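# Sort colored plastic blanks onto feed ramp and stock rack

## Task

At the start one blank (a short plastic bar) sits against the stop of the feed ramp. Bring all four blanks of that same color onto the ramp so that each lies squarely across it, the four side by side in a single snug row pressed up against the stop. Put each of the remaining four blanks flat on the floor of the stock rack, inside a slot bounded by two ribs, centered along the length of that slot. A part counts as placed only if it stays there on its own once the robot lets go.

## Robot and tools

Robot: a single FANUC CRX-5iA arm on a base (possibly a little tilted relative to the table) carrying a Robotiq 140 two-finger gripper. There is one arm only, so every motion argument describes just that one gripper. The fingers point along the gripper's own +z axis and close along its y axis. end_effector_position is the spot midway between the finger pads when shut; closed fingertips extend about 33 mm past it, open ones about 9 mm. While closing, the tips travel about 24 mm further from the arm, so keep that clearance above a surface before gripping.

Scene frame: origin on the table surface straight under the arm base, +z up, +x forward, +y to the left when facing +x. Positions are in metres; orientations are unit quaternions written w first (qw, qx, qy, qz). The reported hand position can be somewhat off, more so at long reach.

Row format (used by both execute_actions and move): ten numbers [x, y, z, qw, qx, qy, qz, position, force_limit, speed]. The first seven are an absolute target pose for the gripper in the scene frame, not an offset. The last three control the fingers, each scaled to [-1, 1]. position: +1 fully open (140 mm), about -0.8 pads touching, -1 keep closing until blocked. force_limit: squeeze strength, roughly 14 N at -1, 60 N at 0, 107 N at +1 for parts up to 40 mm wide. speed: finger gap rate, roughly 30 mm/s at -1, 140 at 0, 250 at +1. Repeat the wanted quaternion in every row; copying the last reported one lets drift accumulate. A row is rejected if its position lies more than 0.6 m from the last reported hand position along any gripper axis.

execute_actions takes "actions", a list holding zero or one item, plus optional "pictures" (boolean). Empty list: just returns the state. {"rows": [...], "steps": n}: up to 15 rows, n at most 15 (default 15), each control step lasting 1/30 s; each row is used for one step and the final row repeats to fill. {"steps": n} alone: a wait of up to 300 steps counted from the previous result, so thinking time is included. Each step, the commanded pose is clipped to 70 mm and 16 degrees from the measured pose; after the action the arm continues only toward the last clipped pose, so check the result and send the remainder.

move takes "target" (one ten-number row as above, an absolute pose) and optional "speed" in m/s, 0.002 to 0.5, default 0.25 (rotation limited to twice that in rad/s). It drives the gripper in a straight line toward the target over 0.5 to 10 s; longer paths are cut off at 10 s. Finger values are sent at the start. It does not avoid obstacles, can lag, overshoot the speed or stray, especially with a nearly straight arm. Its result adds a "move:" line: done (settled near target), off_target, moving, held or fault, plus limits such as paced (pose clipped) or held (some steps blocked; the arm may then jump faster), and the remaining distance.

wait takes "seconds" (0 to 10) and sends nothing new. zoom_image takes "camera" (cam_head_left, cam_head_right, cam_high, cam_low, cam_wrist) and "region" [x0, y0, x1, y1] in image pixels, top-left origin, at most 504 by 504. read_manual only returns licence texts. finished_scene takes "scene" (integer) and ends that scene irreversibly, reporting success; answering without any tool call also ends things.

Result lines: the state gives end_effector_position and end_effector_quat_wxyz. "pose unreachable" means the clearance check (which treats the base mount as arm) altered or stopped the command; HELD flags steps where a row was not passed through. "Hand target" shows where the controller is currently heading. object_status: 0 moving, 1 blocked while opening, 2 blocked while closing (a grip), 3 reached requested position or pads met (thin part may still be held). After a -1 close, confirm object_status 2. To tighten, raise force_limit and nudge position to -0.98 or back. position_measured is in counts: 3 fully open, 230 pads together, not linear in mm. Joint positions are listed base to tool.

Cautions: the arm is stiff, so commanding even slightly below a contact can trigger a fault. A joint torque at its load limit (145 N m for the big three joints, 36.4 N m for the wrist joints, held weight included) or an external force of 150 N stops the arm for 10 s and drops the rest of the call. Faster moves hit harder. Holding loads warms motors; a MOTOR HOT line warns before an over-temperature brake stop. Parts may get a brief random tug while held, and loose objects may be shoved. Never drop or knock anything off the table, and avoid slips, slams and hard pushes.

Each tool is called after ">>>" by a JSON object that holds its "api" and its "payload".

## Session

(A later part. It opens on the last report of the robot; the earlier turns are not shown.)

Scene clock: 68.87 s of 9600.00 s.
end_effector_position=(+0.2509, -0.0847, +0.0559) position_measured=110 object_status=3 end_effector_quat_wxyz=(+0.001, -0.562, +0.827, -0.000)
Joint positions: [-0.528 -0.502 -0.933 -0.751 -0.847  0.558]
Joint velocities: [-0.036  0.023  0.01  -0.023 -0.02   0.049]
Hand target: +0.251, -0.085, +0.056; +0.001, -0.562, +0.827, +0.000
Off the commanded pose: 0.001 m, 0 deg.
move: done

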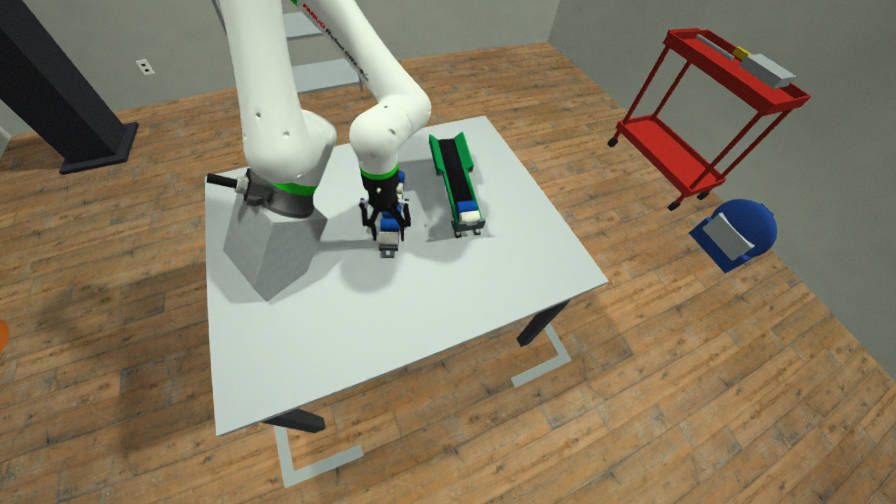

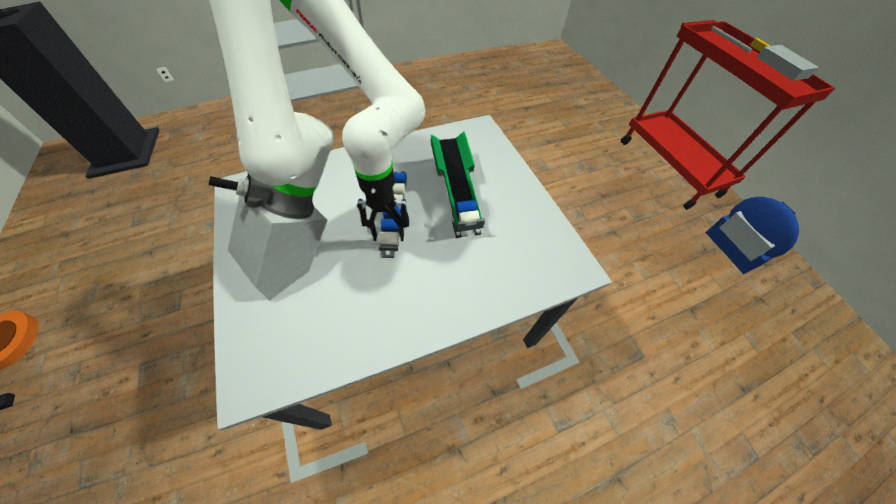

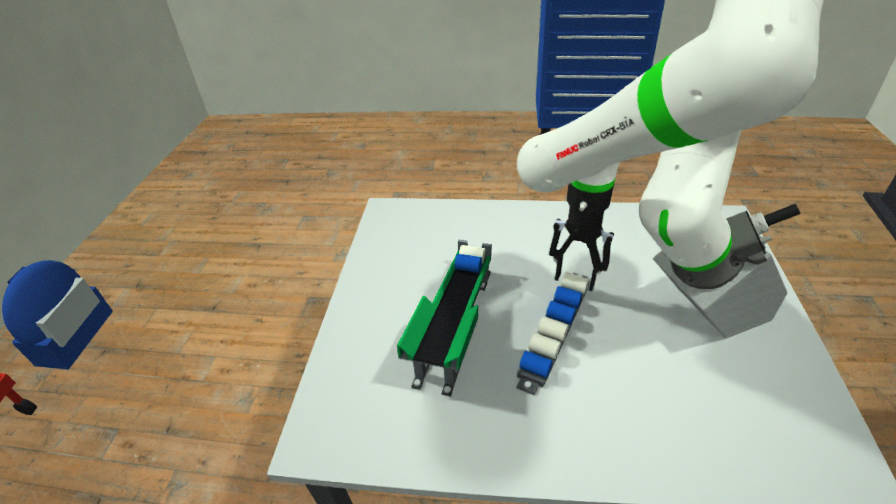

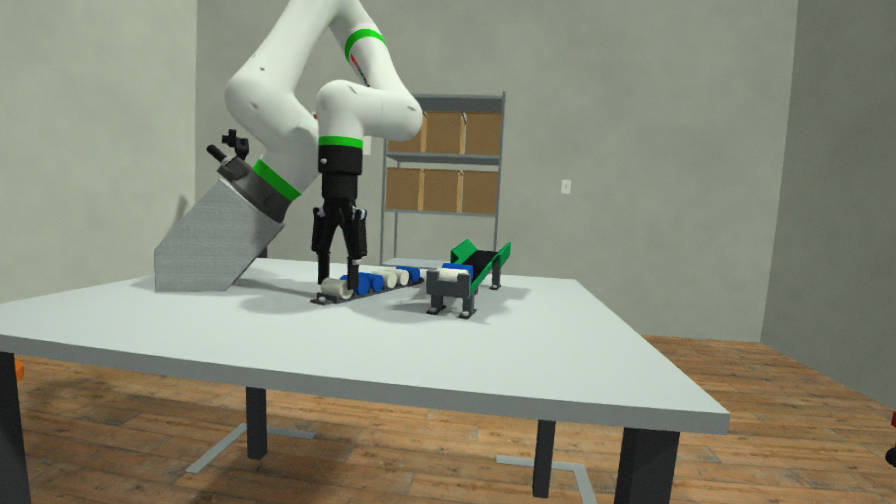

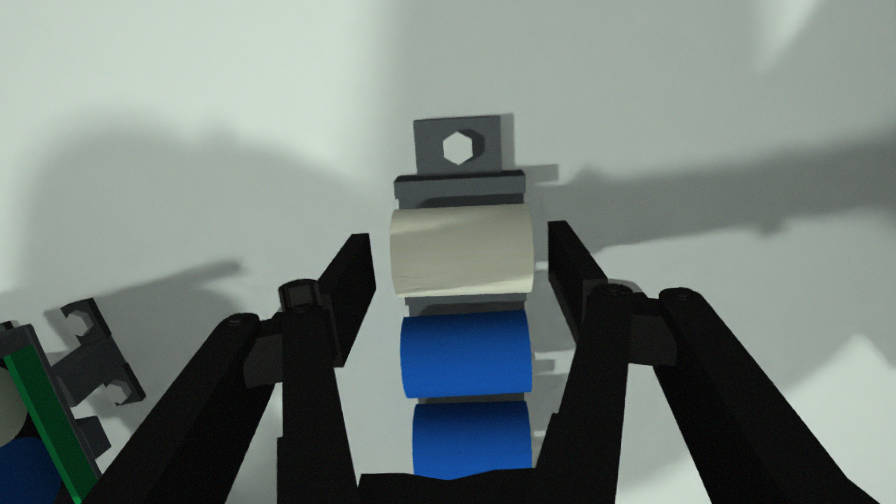

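>>> {"api": "execute_actions", "payload": {"actions": [{"rows":[[0.2494,-0.0859,0.0558,0,0.563,-0.827,0,0.15,0.3,-0.5],[0.2494,-0.0859,0.0558,0,0.563,-0.827,0,0.15,0.3,-0.5],[0.2494,-0.0859,0.0558,0,0.563,-0.827,0,0.15,0.3,-0.5],[0.2494,-0.0859,0.0558,0,0.563,-0.827,0,-1,0.3,-0.5]],"steps":15}], "pictures": false}}

>>> {"api": "move", "payload": {"target": [0.2494,-0.0859,0.09,0,0.563,-0.827,0,-1,0.3,-0.5], "speed": 0.07}}

>>> {"api": "move", "payload": {"target": [0.43,-0.10,0.155,0,0.648,-0.7615,0,-1,0.3,-0.5], "speed": 0.2}}

>>> {"api": "move", "payload": {"target": [0.5223,-0.0492,0.152,0,0.648,-0.7615,0,-1,0.3,-0.5], "speed": 0.15}}

>>> {"api": "move", "payload": {"target": [0.5224,-0.0492,0.1118,0,0.648,-0.7615,0,-1,0.3,-0.5], "speed": 0.035}}

Scene clock: 81.53 s of 9600.00 s.
end_effector_position=(+0.2494, -0.0859, +0.0558) position_measured=146 object_status=0 end_effector_quat_wxyz=(+0.000, -0.563, +0.827, +0.000)
Joint positions: [-0.536 -0.496 -0.932 -0.753 -0.849  0.57 ]
Joint velocities: [-0.    -0.     0.     0.    -0.001  0.001]
Hand target: +0.249, -0.086, +0.056; +0.000, -0.563, +0.827, -0.000
Off the commanded pose: 0.000 m, 0 deg.
Steps of this call (steps 1 to 90: nothing new was sent; then 9.17 s passed at rest; steps 91 to 105: all 15 steps of this action). Readings (end_effector_position | what the end effector reports):
91: (+0.2508, -0.0847, +0.0559) | position_measured=110 object_status=3
92: (+0.2505, -0.0851, +0.0559) | position_measured=110 object_status=3
94: (+0.2498, -0.0858, +0.0559) | position_measured=110 object_status=0
98: (+0.2495, -0.0859, +0.0558) | position_measured=125 object_status=0
105: the state above

Scene clock: 82.57 s of 9600.00 s.
end_effector_position=(+0.2497, -0.0860, +0.0899) position_measured=146 object_status=2 end_effector_quat_wxyz=(+0.000, -0.563, +0.827, +0.000)
Joint positions: [-0.629 -0.585 -0.908 -0.711 -0.99   0.556]
Joint velocities: [-0.003 -0.     0.001 -0.003 -0.004  0.007]
Hand target: +0.250, -0.086, +0.090; +0.000, -0.563, +0.827, +0.000
Off the commanded pose: 0.000 m, 0 deg.
move: done

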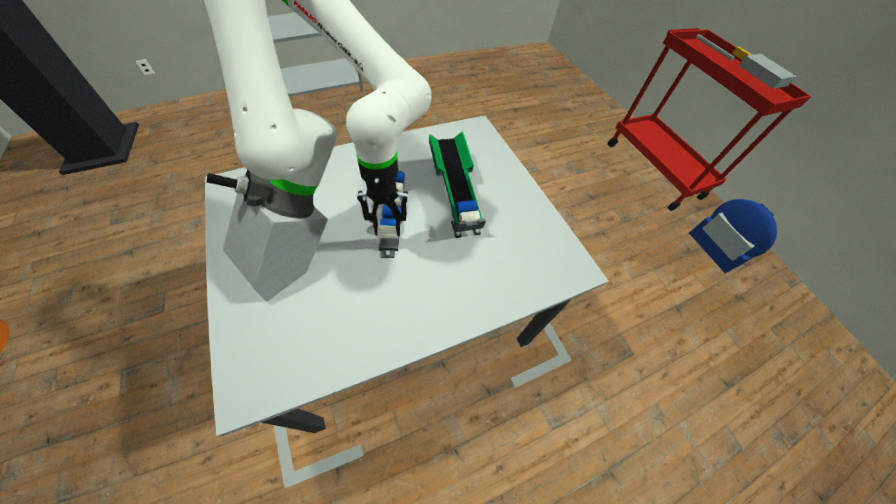

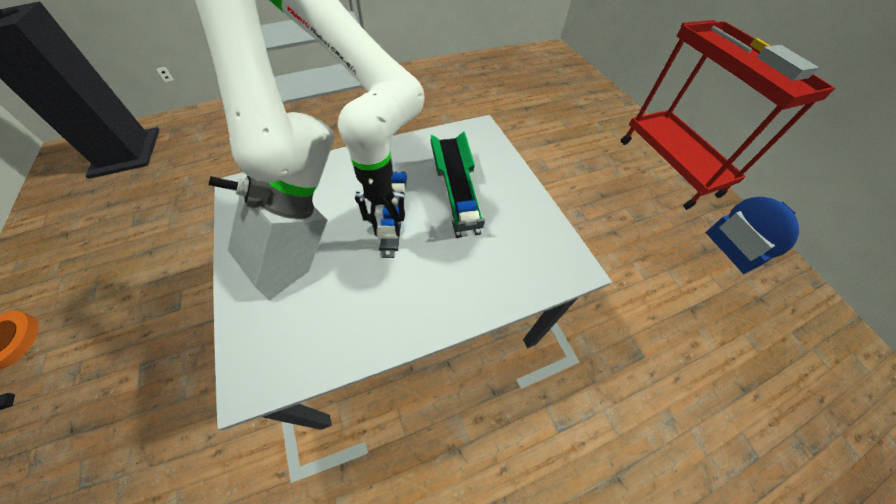

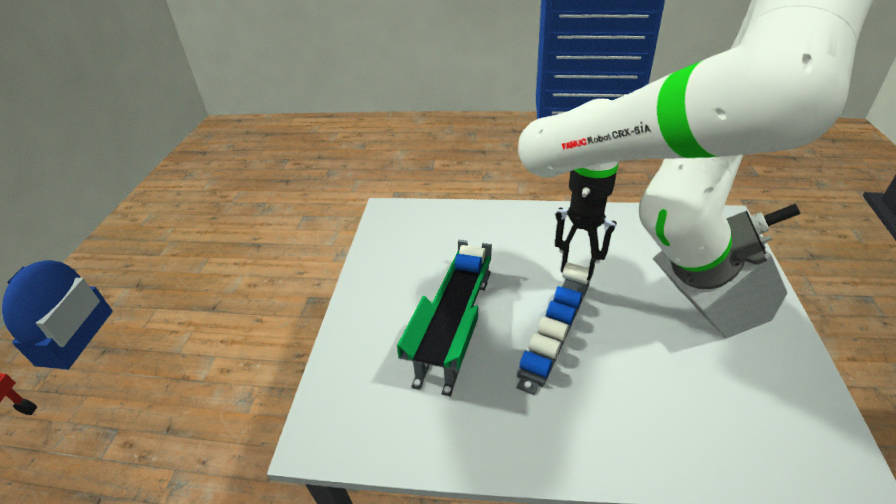

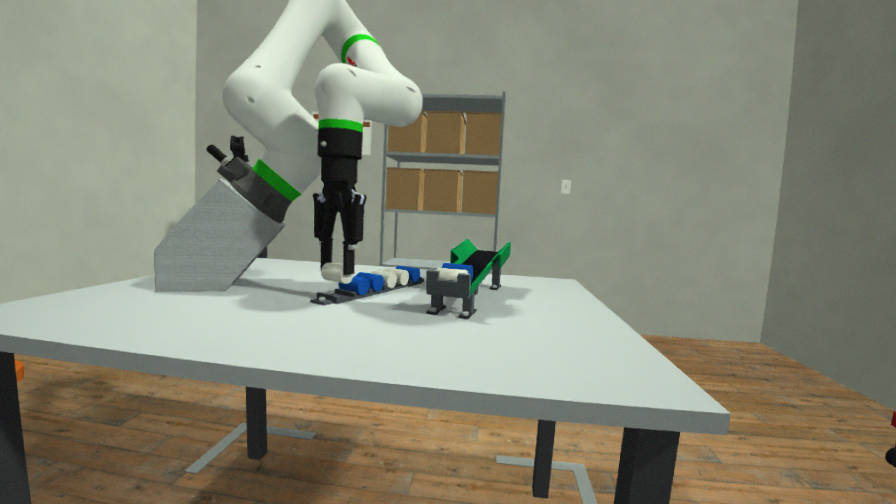

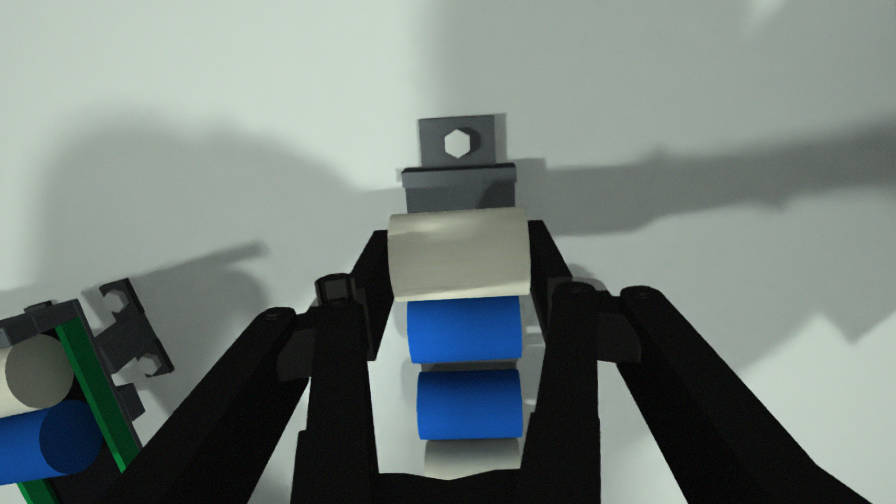

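Scene clock: 83.93 s of 9600.00 s.
end_effector_position=(+0.4302, -0.1000, +0.1542) position_measured=146 object_status=2 end_effector_quat_wxyz=(-0.000, -0.648, +0.761, +0.000)
Joint positions: [-0.495 -0.411 -0.479 -0.588 -1.115  0.473]
Joint velocities: [-0.004  0.001  0.    -0.002  0.    -0.   ]
Hand target: +0.430, -0.100, +0.154; -0.000, -0.648, +0.761, +0.000
Off the commanded pose: 0.001 m, 0 deg.
move: done

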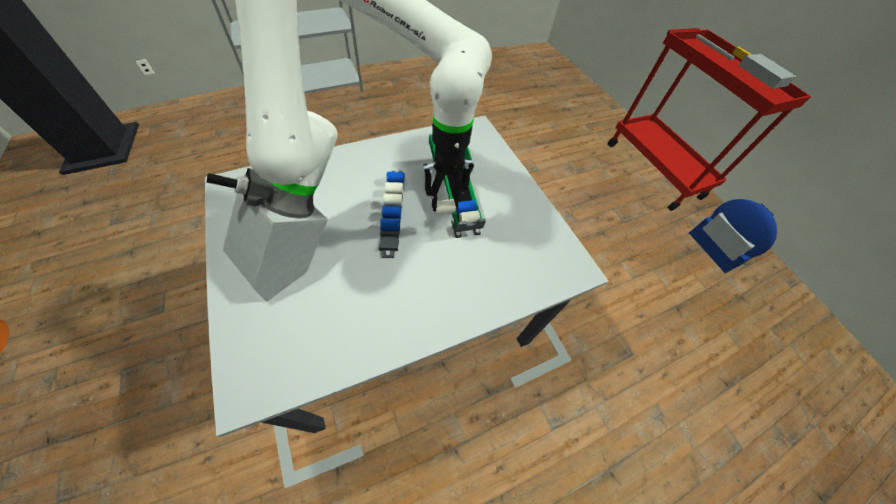

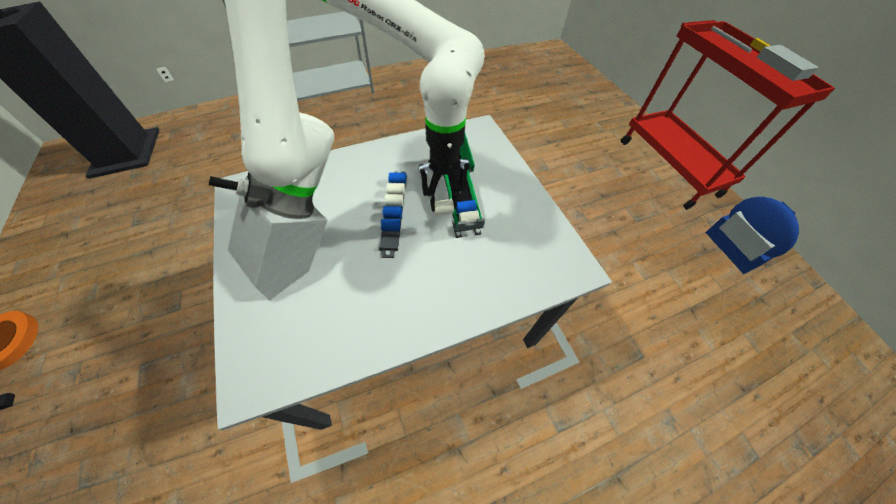

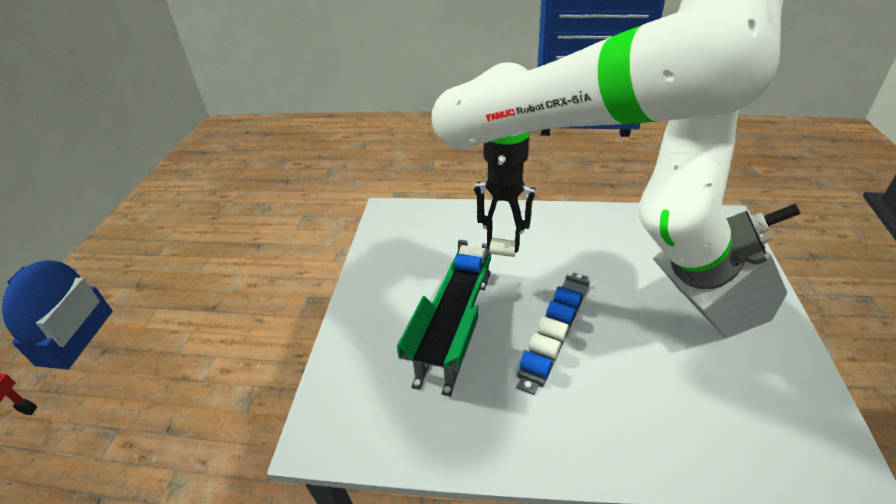

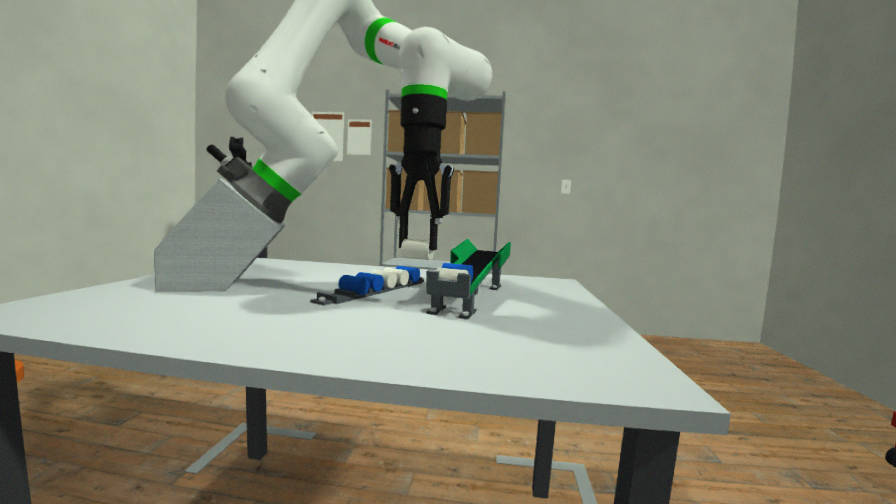

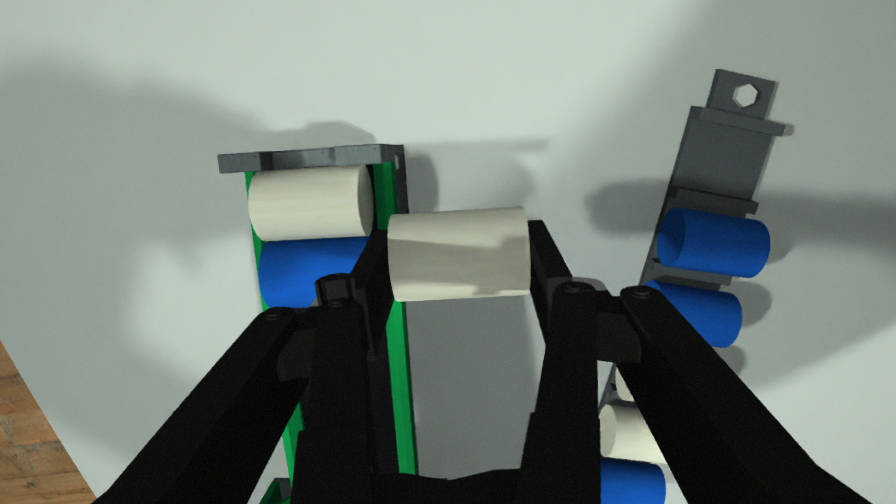

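Scene clock: 85.00 s of 9600.00 s.
end_effector_position=(+0.5220, -0.0491, +0.1517) position_measured=146 object_status=2 end_effector_quat_wxyz=(-0.001, -0.648, +0.761, +0.000)
Joint positions: [-0.228 -0.367 -0.338 -0.445 -1.066  0.157]
Joint velocities: [ 0.001  0.    -0.     0.001 -0.001  0.   ]
Hand target: +0.522, -0.049, +0.152; -0.001, -0.648, +0.761, +0.000
Off the commanded pose: 0.000 m, 0 deg.
move: done

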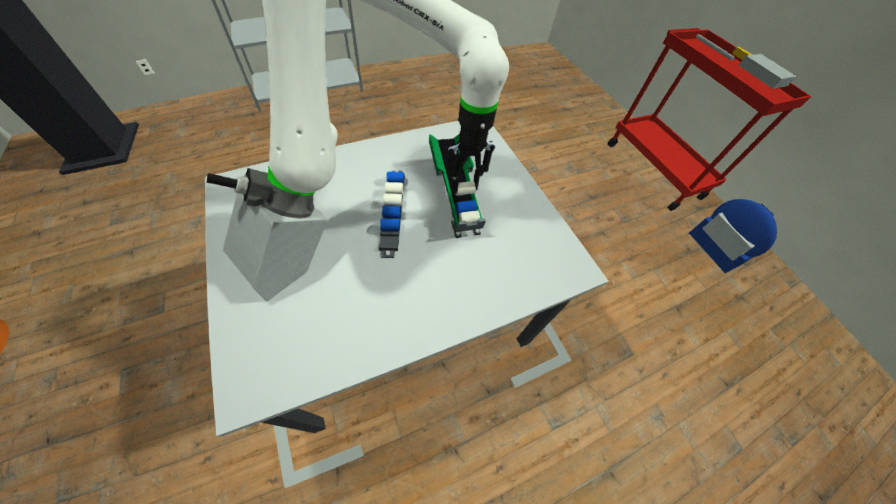

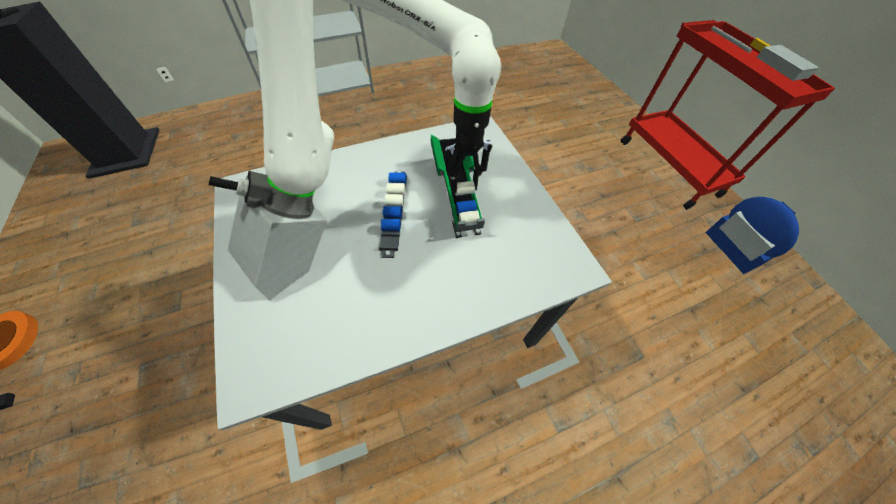

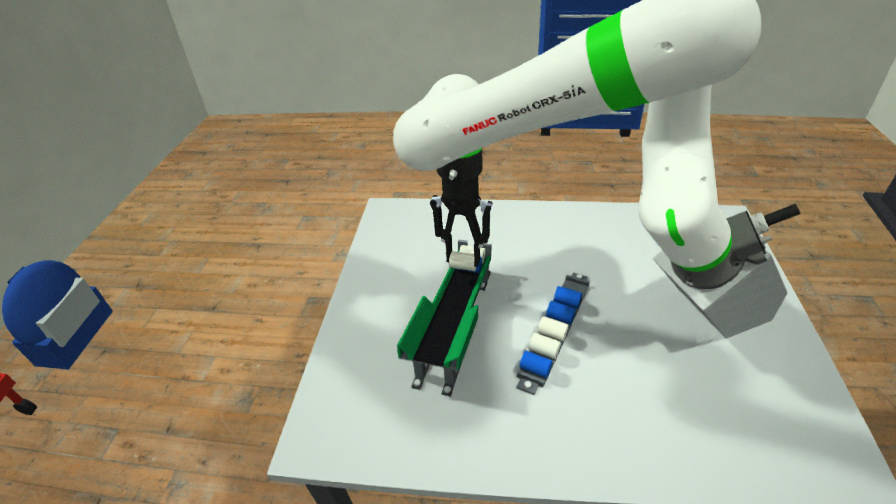

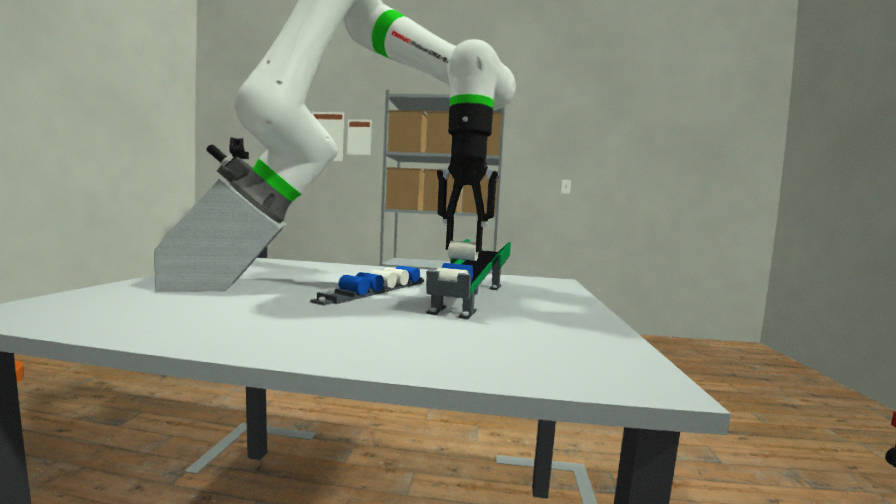

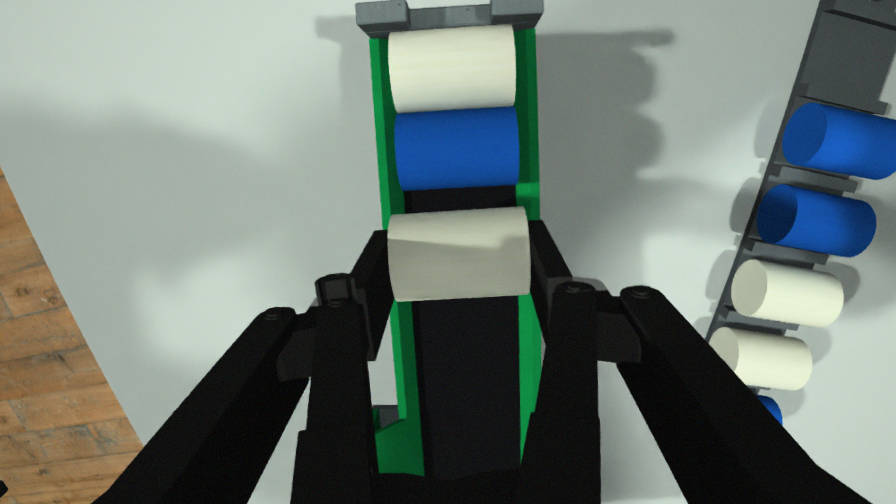

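Scene clock: 86.40 s of 9600.00 s.
end_effector_position=(+0.5222, -0.0492, +0.1120) position_measured=146 object_status=2 end_effector_quat_wxyz=(-0.000, -0.648, +0.762, -0.000)
Joint positions: [-0.178 -0.314 -0.376 -0.442 -0.963  0.149]
Joint velocities: [ 0.001  0.     0.001  0.    -0.002  0.001]
Hand target: +0.522, -0.049, +0.112; -0.000, -0.648, +0.762, -0.000
Off the commanded pose: 0.000 m, 0 deg.
move: done

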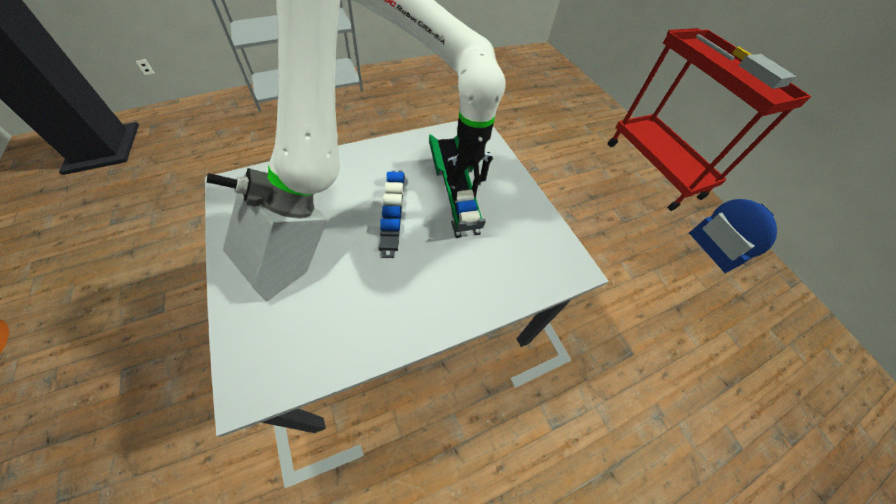

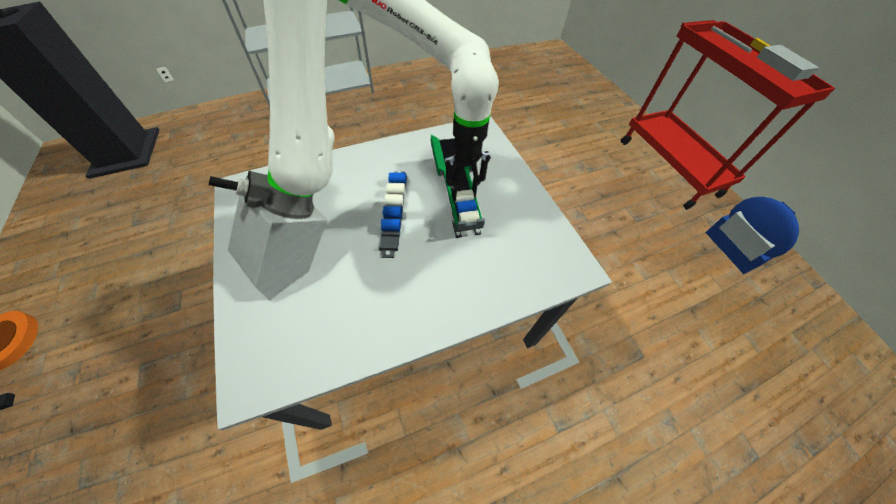

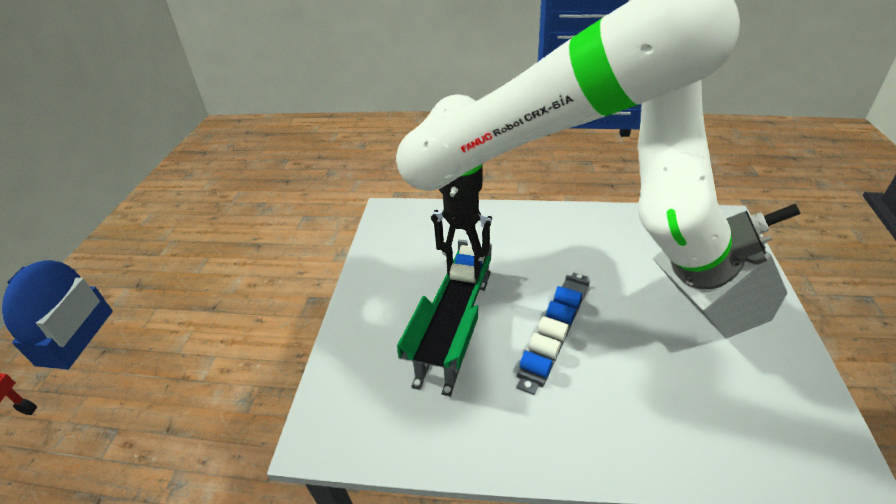

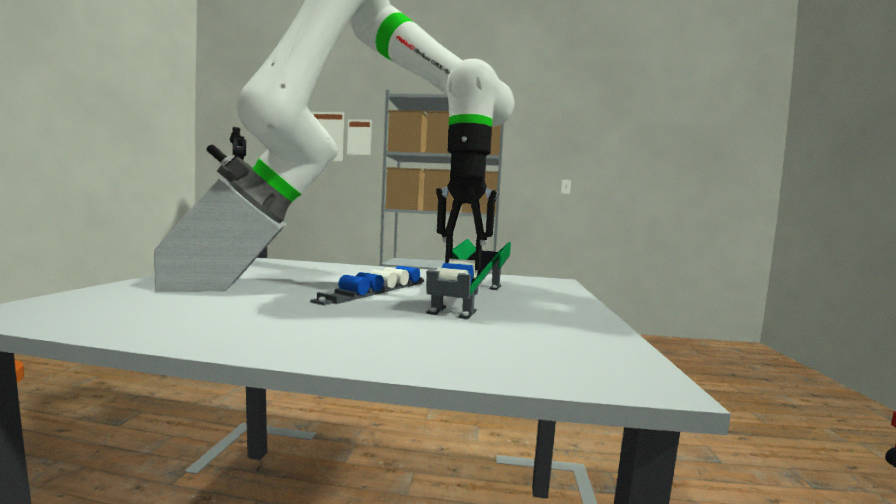

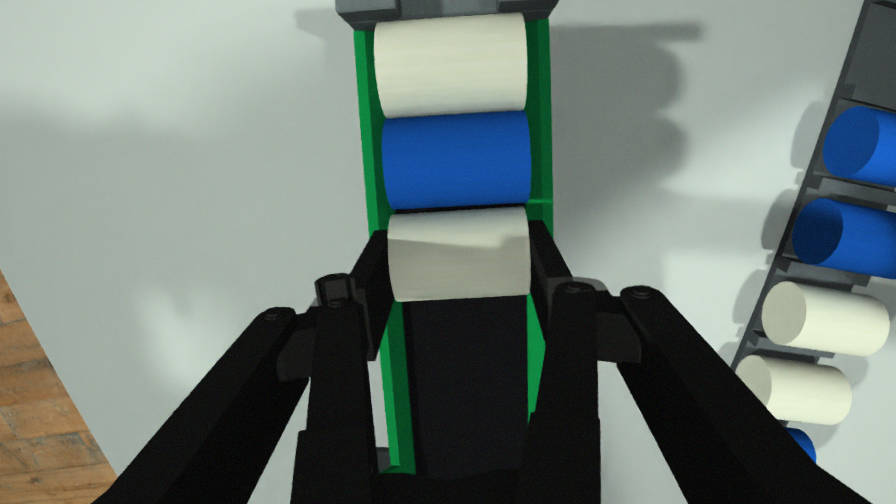

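>>> {"api": "execute_actions", "payload": {"actions": [{"rows":[[0.5222,-0.0492,0.1118,0,0.648,-0.7615,0,0.15,0.3,-1]],"steps":15}], "pictures": false}}

>>> {"api": "move", "payload": {"target": [0.5152,-0.0891,0.1058,0,0.648,-0.7615,0,0.15,0.3,-1], "speed": 0.08}}

Scene clock: 93.30 s of 9600.00 s.
end_effector_position=(+0.5221, -0.0492, +0.1116) position_measured=124 object_status=0 end_effector_quat_wxyz=(-0.000, -0.648, +0.762, +0.000)
Joint positions: [-0.179 -0.313 -0.376 -0.443 -0.963  0.15 ]
Joint velocities: [-0.    -0.    -0.001  0.    -0.     0.002]
Hand target: +0.522, -0.049, +0.112; +0.000, -0.648, +0.762, +0.000
Off the commanded pose: 0.000 m, 0 deg.
Steps of this call (steps 1 to 90: nothing new was sent; then 3.40 s passed at rest; steps 91 to 105: all 15 steps of this action). Readings (end_effector_position | what the end effector reports):
91: (+0.5222, -0.0491, +0.1118) | position_measured=146 object_status=0
92: (+0.5222, -0.0491, +0.1118) | position_measured=146 object_status=0
94: (+0.5221, -0.0490, +0.1115) | position_measured=142 object_status=0
98: (+0.5221, -0.0490, +0.1115) | position_measured=136 object_status=0
105: the state above

Scene clock: 94.60 s of 9600.00 s.
end_effector_position=(+0.5153, -0.0891, +0.1058) position_measured=110 object_status=3 end_effector_quat_wxyz=(+0.000, -0.648, +0.762, -0.000)
Joint positions: [-0.307 -0.241 -0.346 -0.524 -0.984  0.311]
Joint velocities: [-0.001  0.001 -0.    -0.001 -0.001  0.002]
Hand target: +0.515, -0.089, +0.106; +0.000, -0.648, +0.762, -0.000
Off the commanded pose: 0.000 m, 0 deg.
move: done

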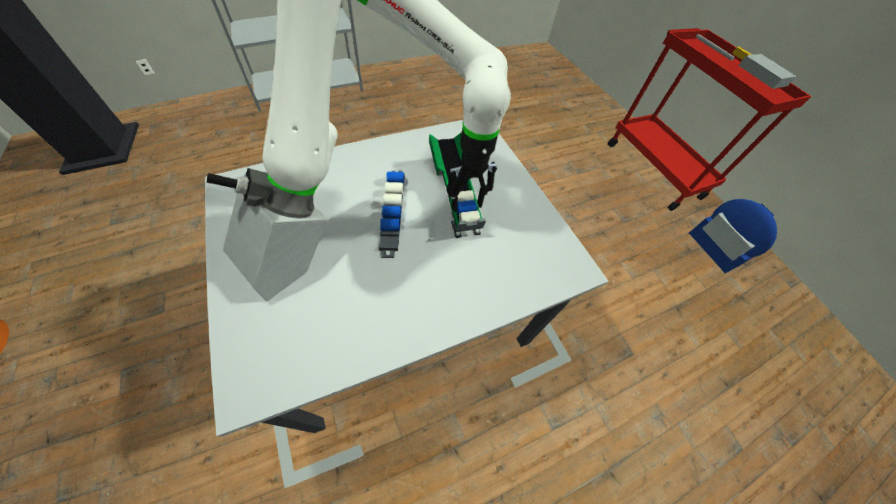

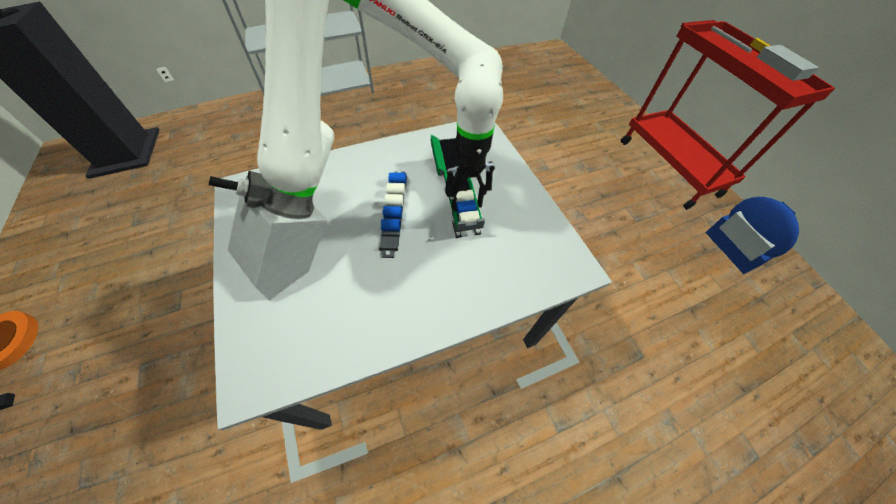

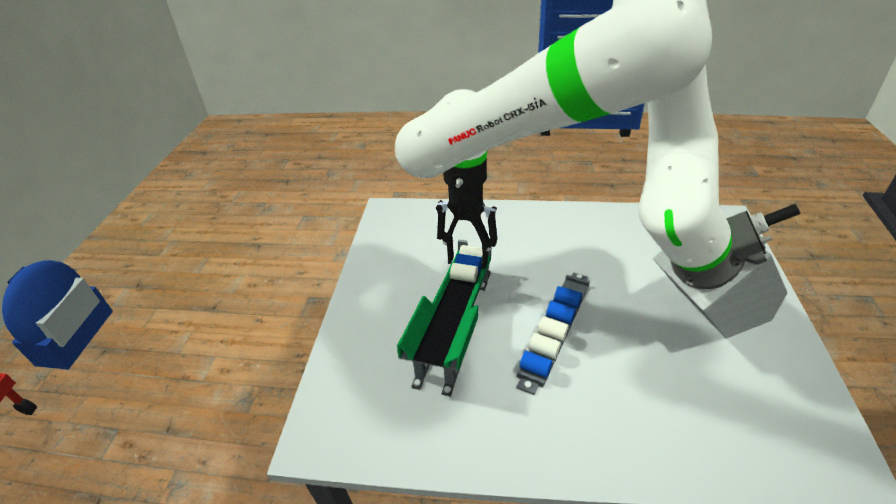

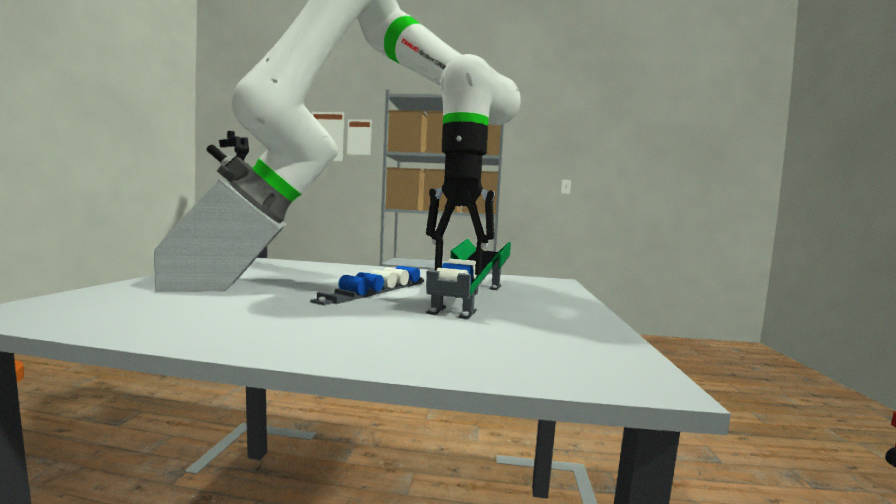

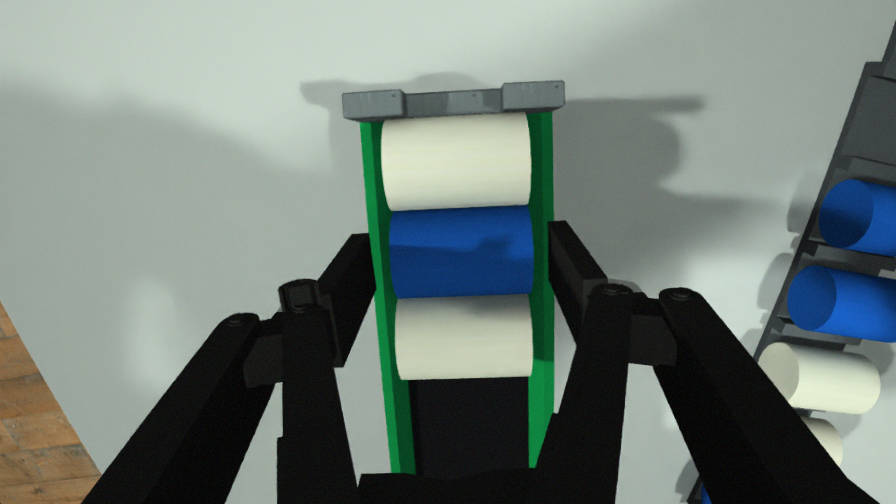

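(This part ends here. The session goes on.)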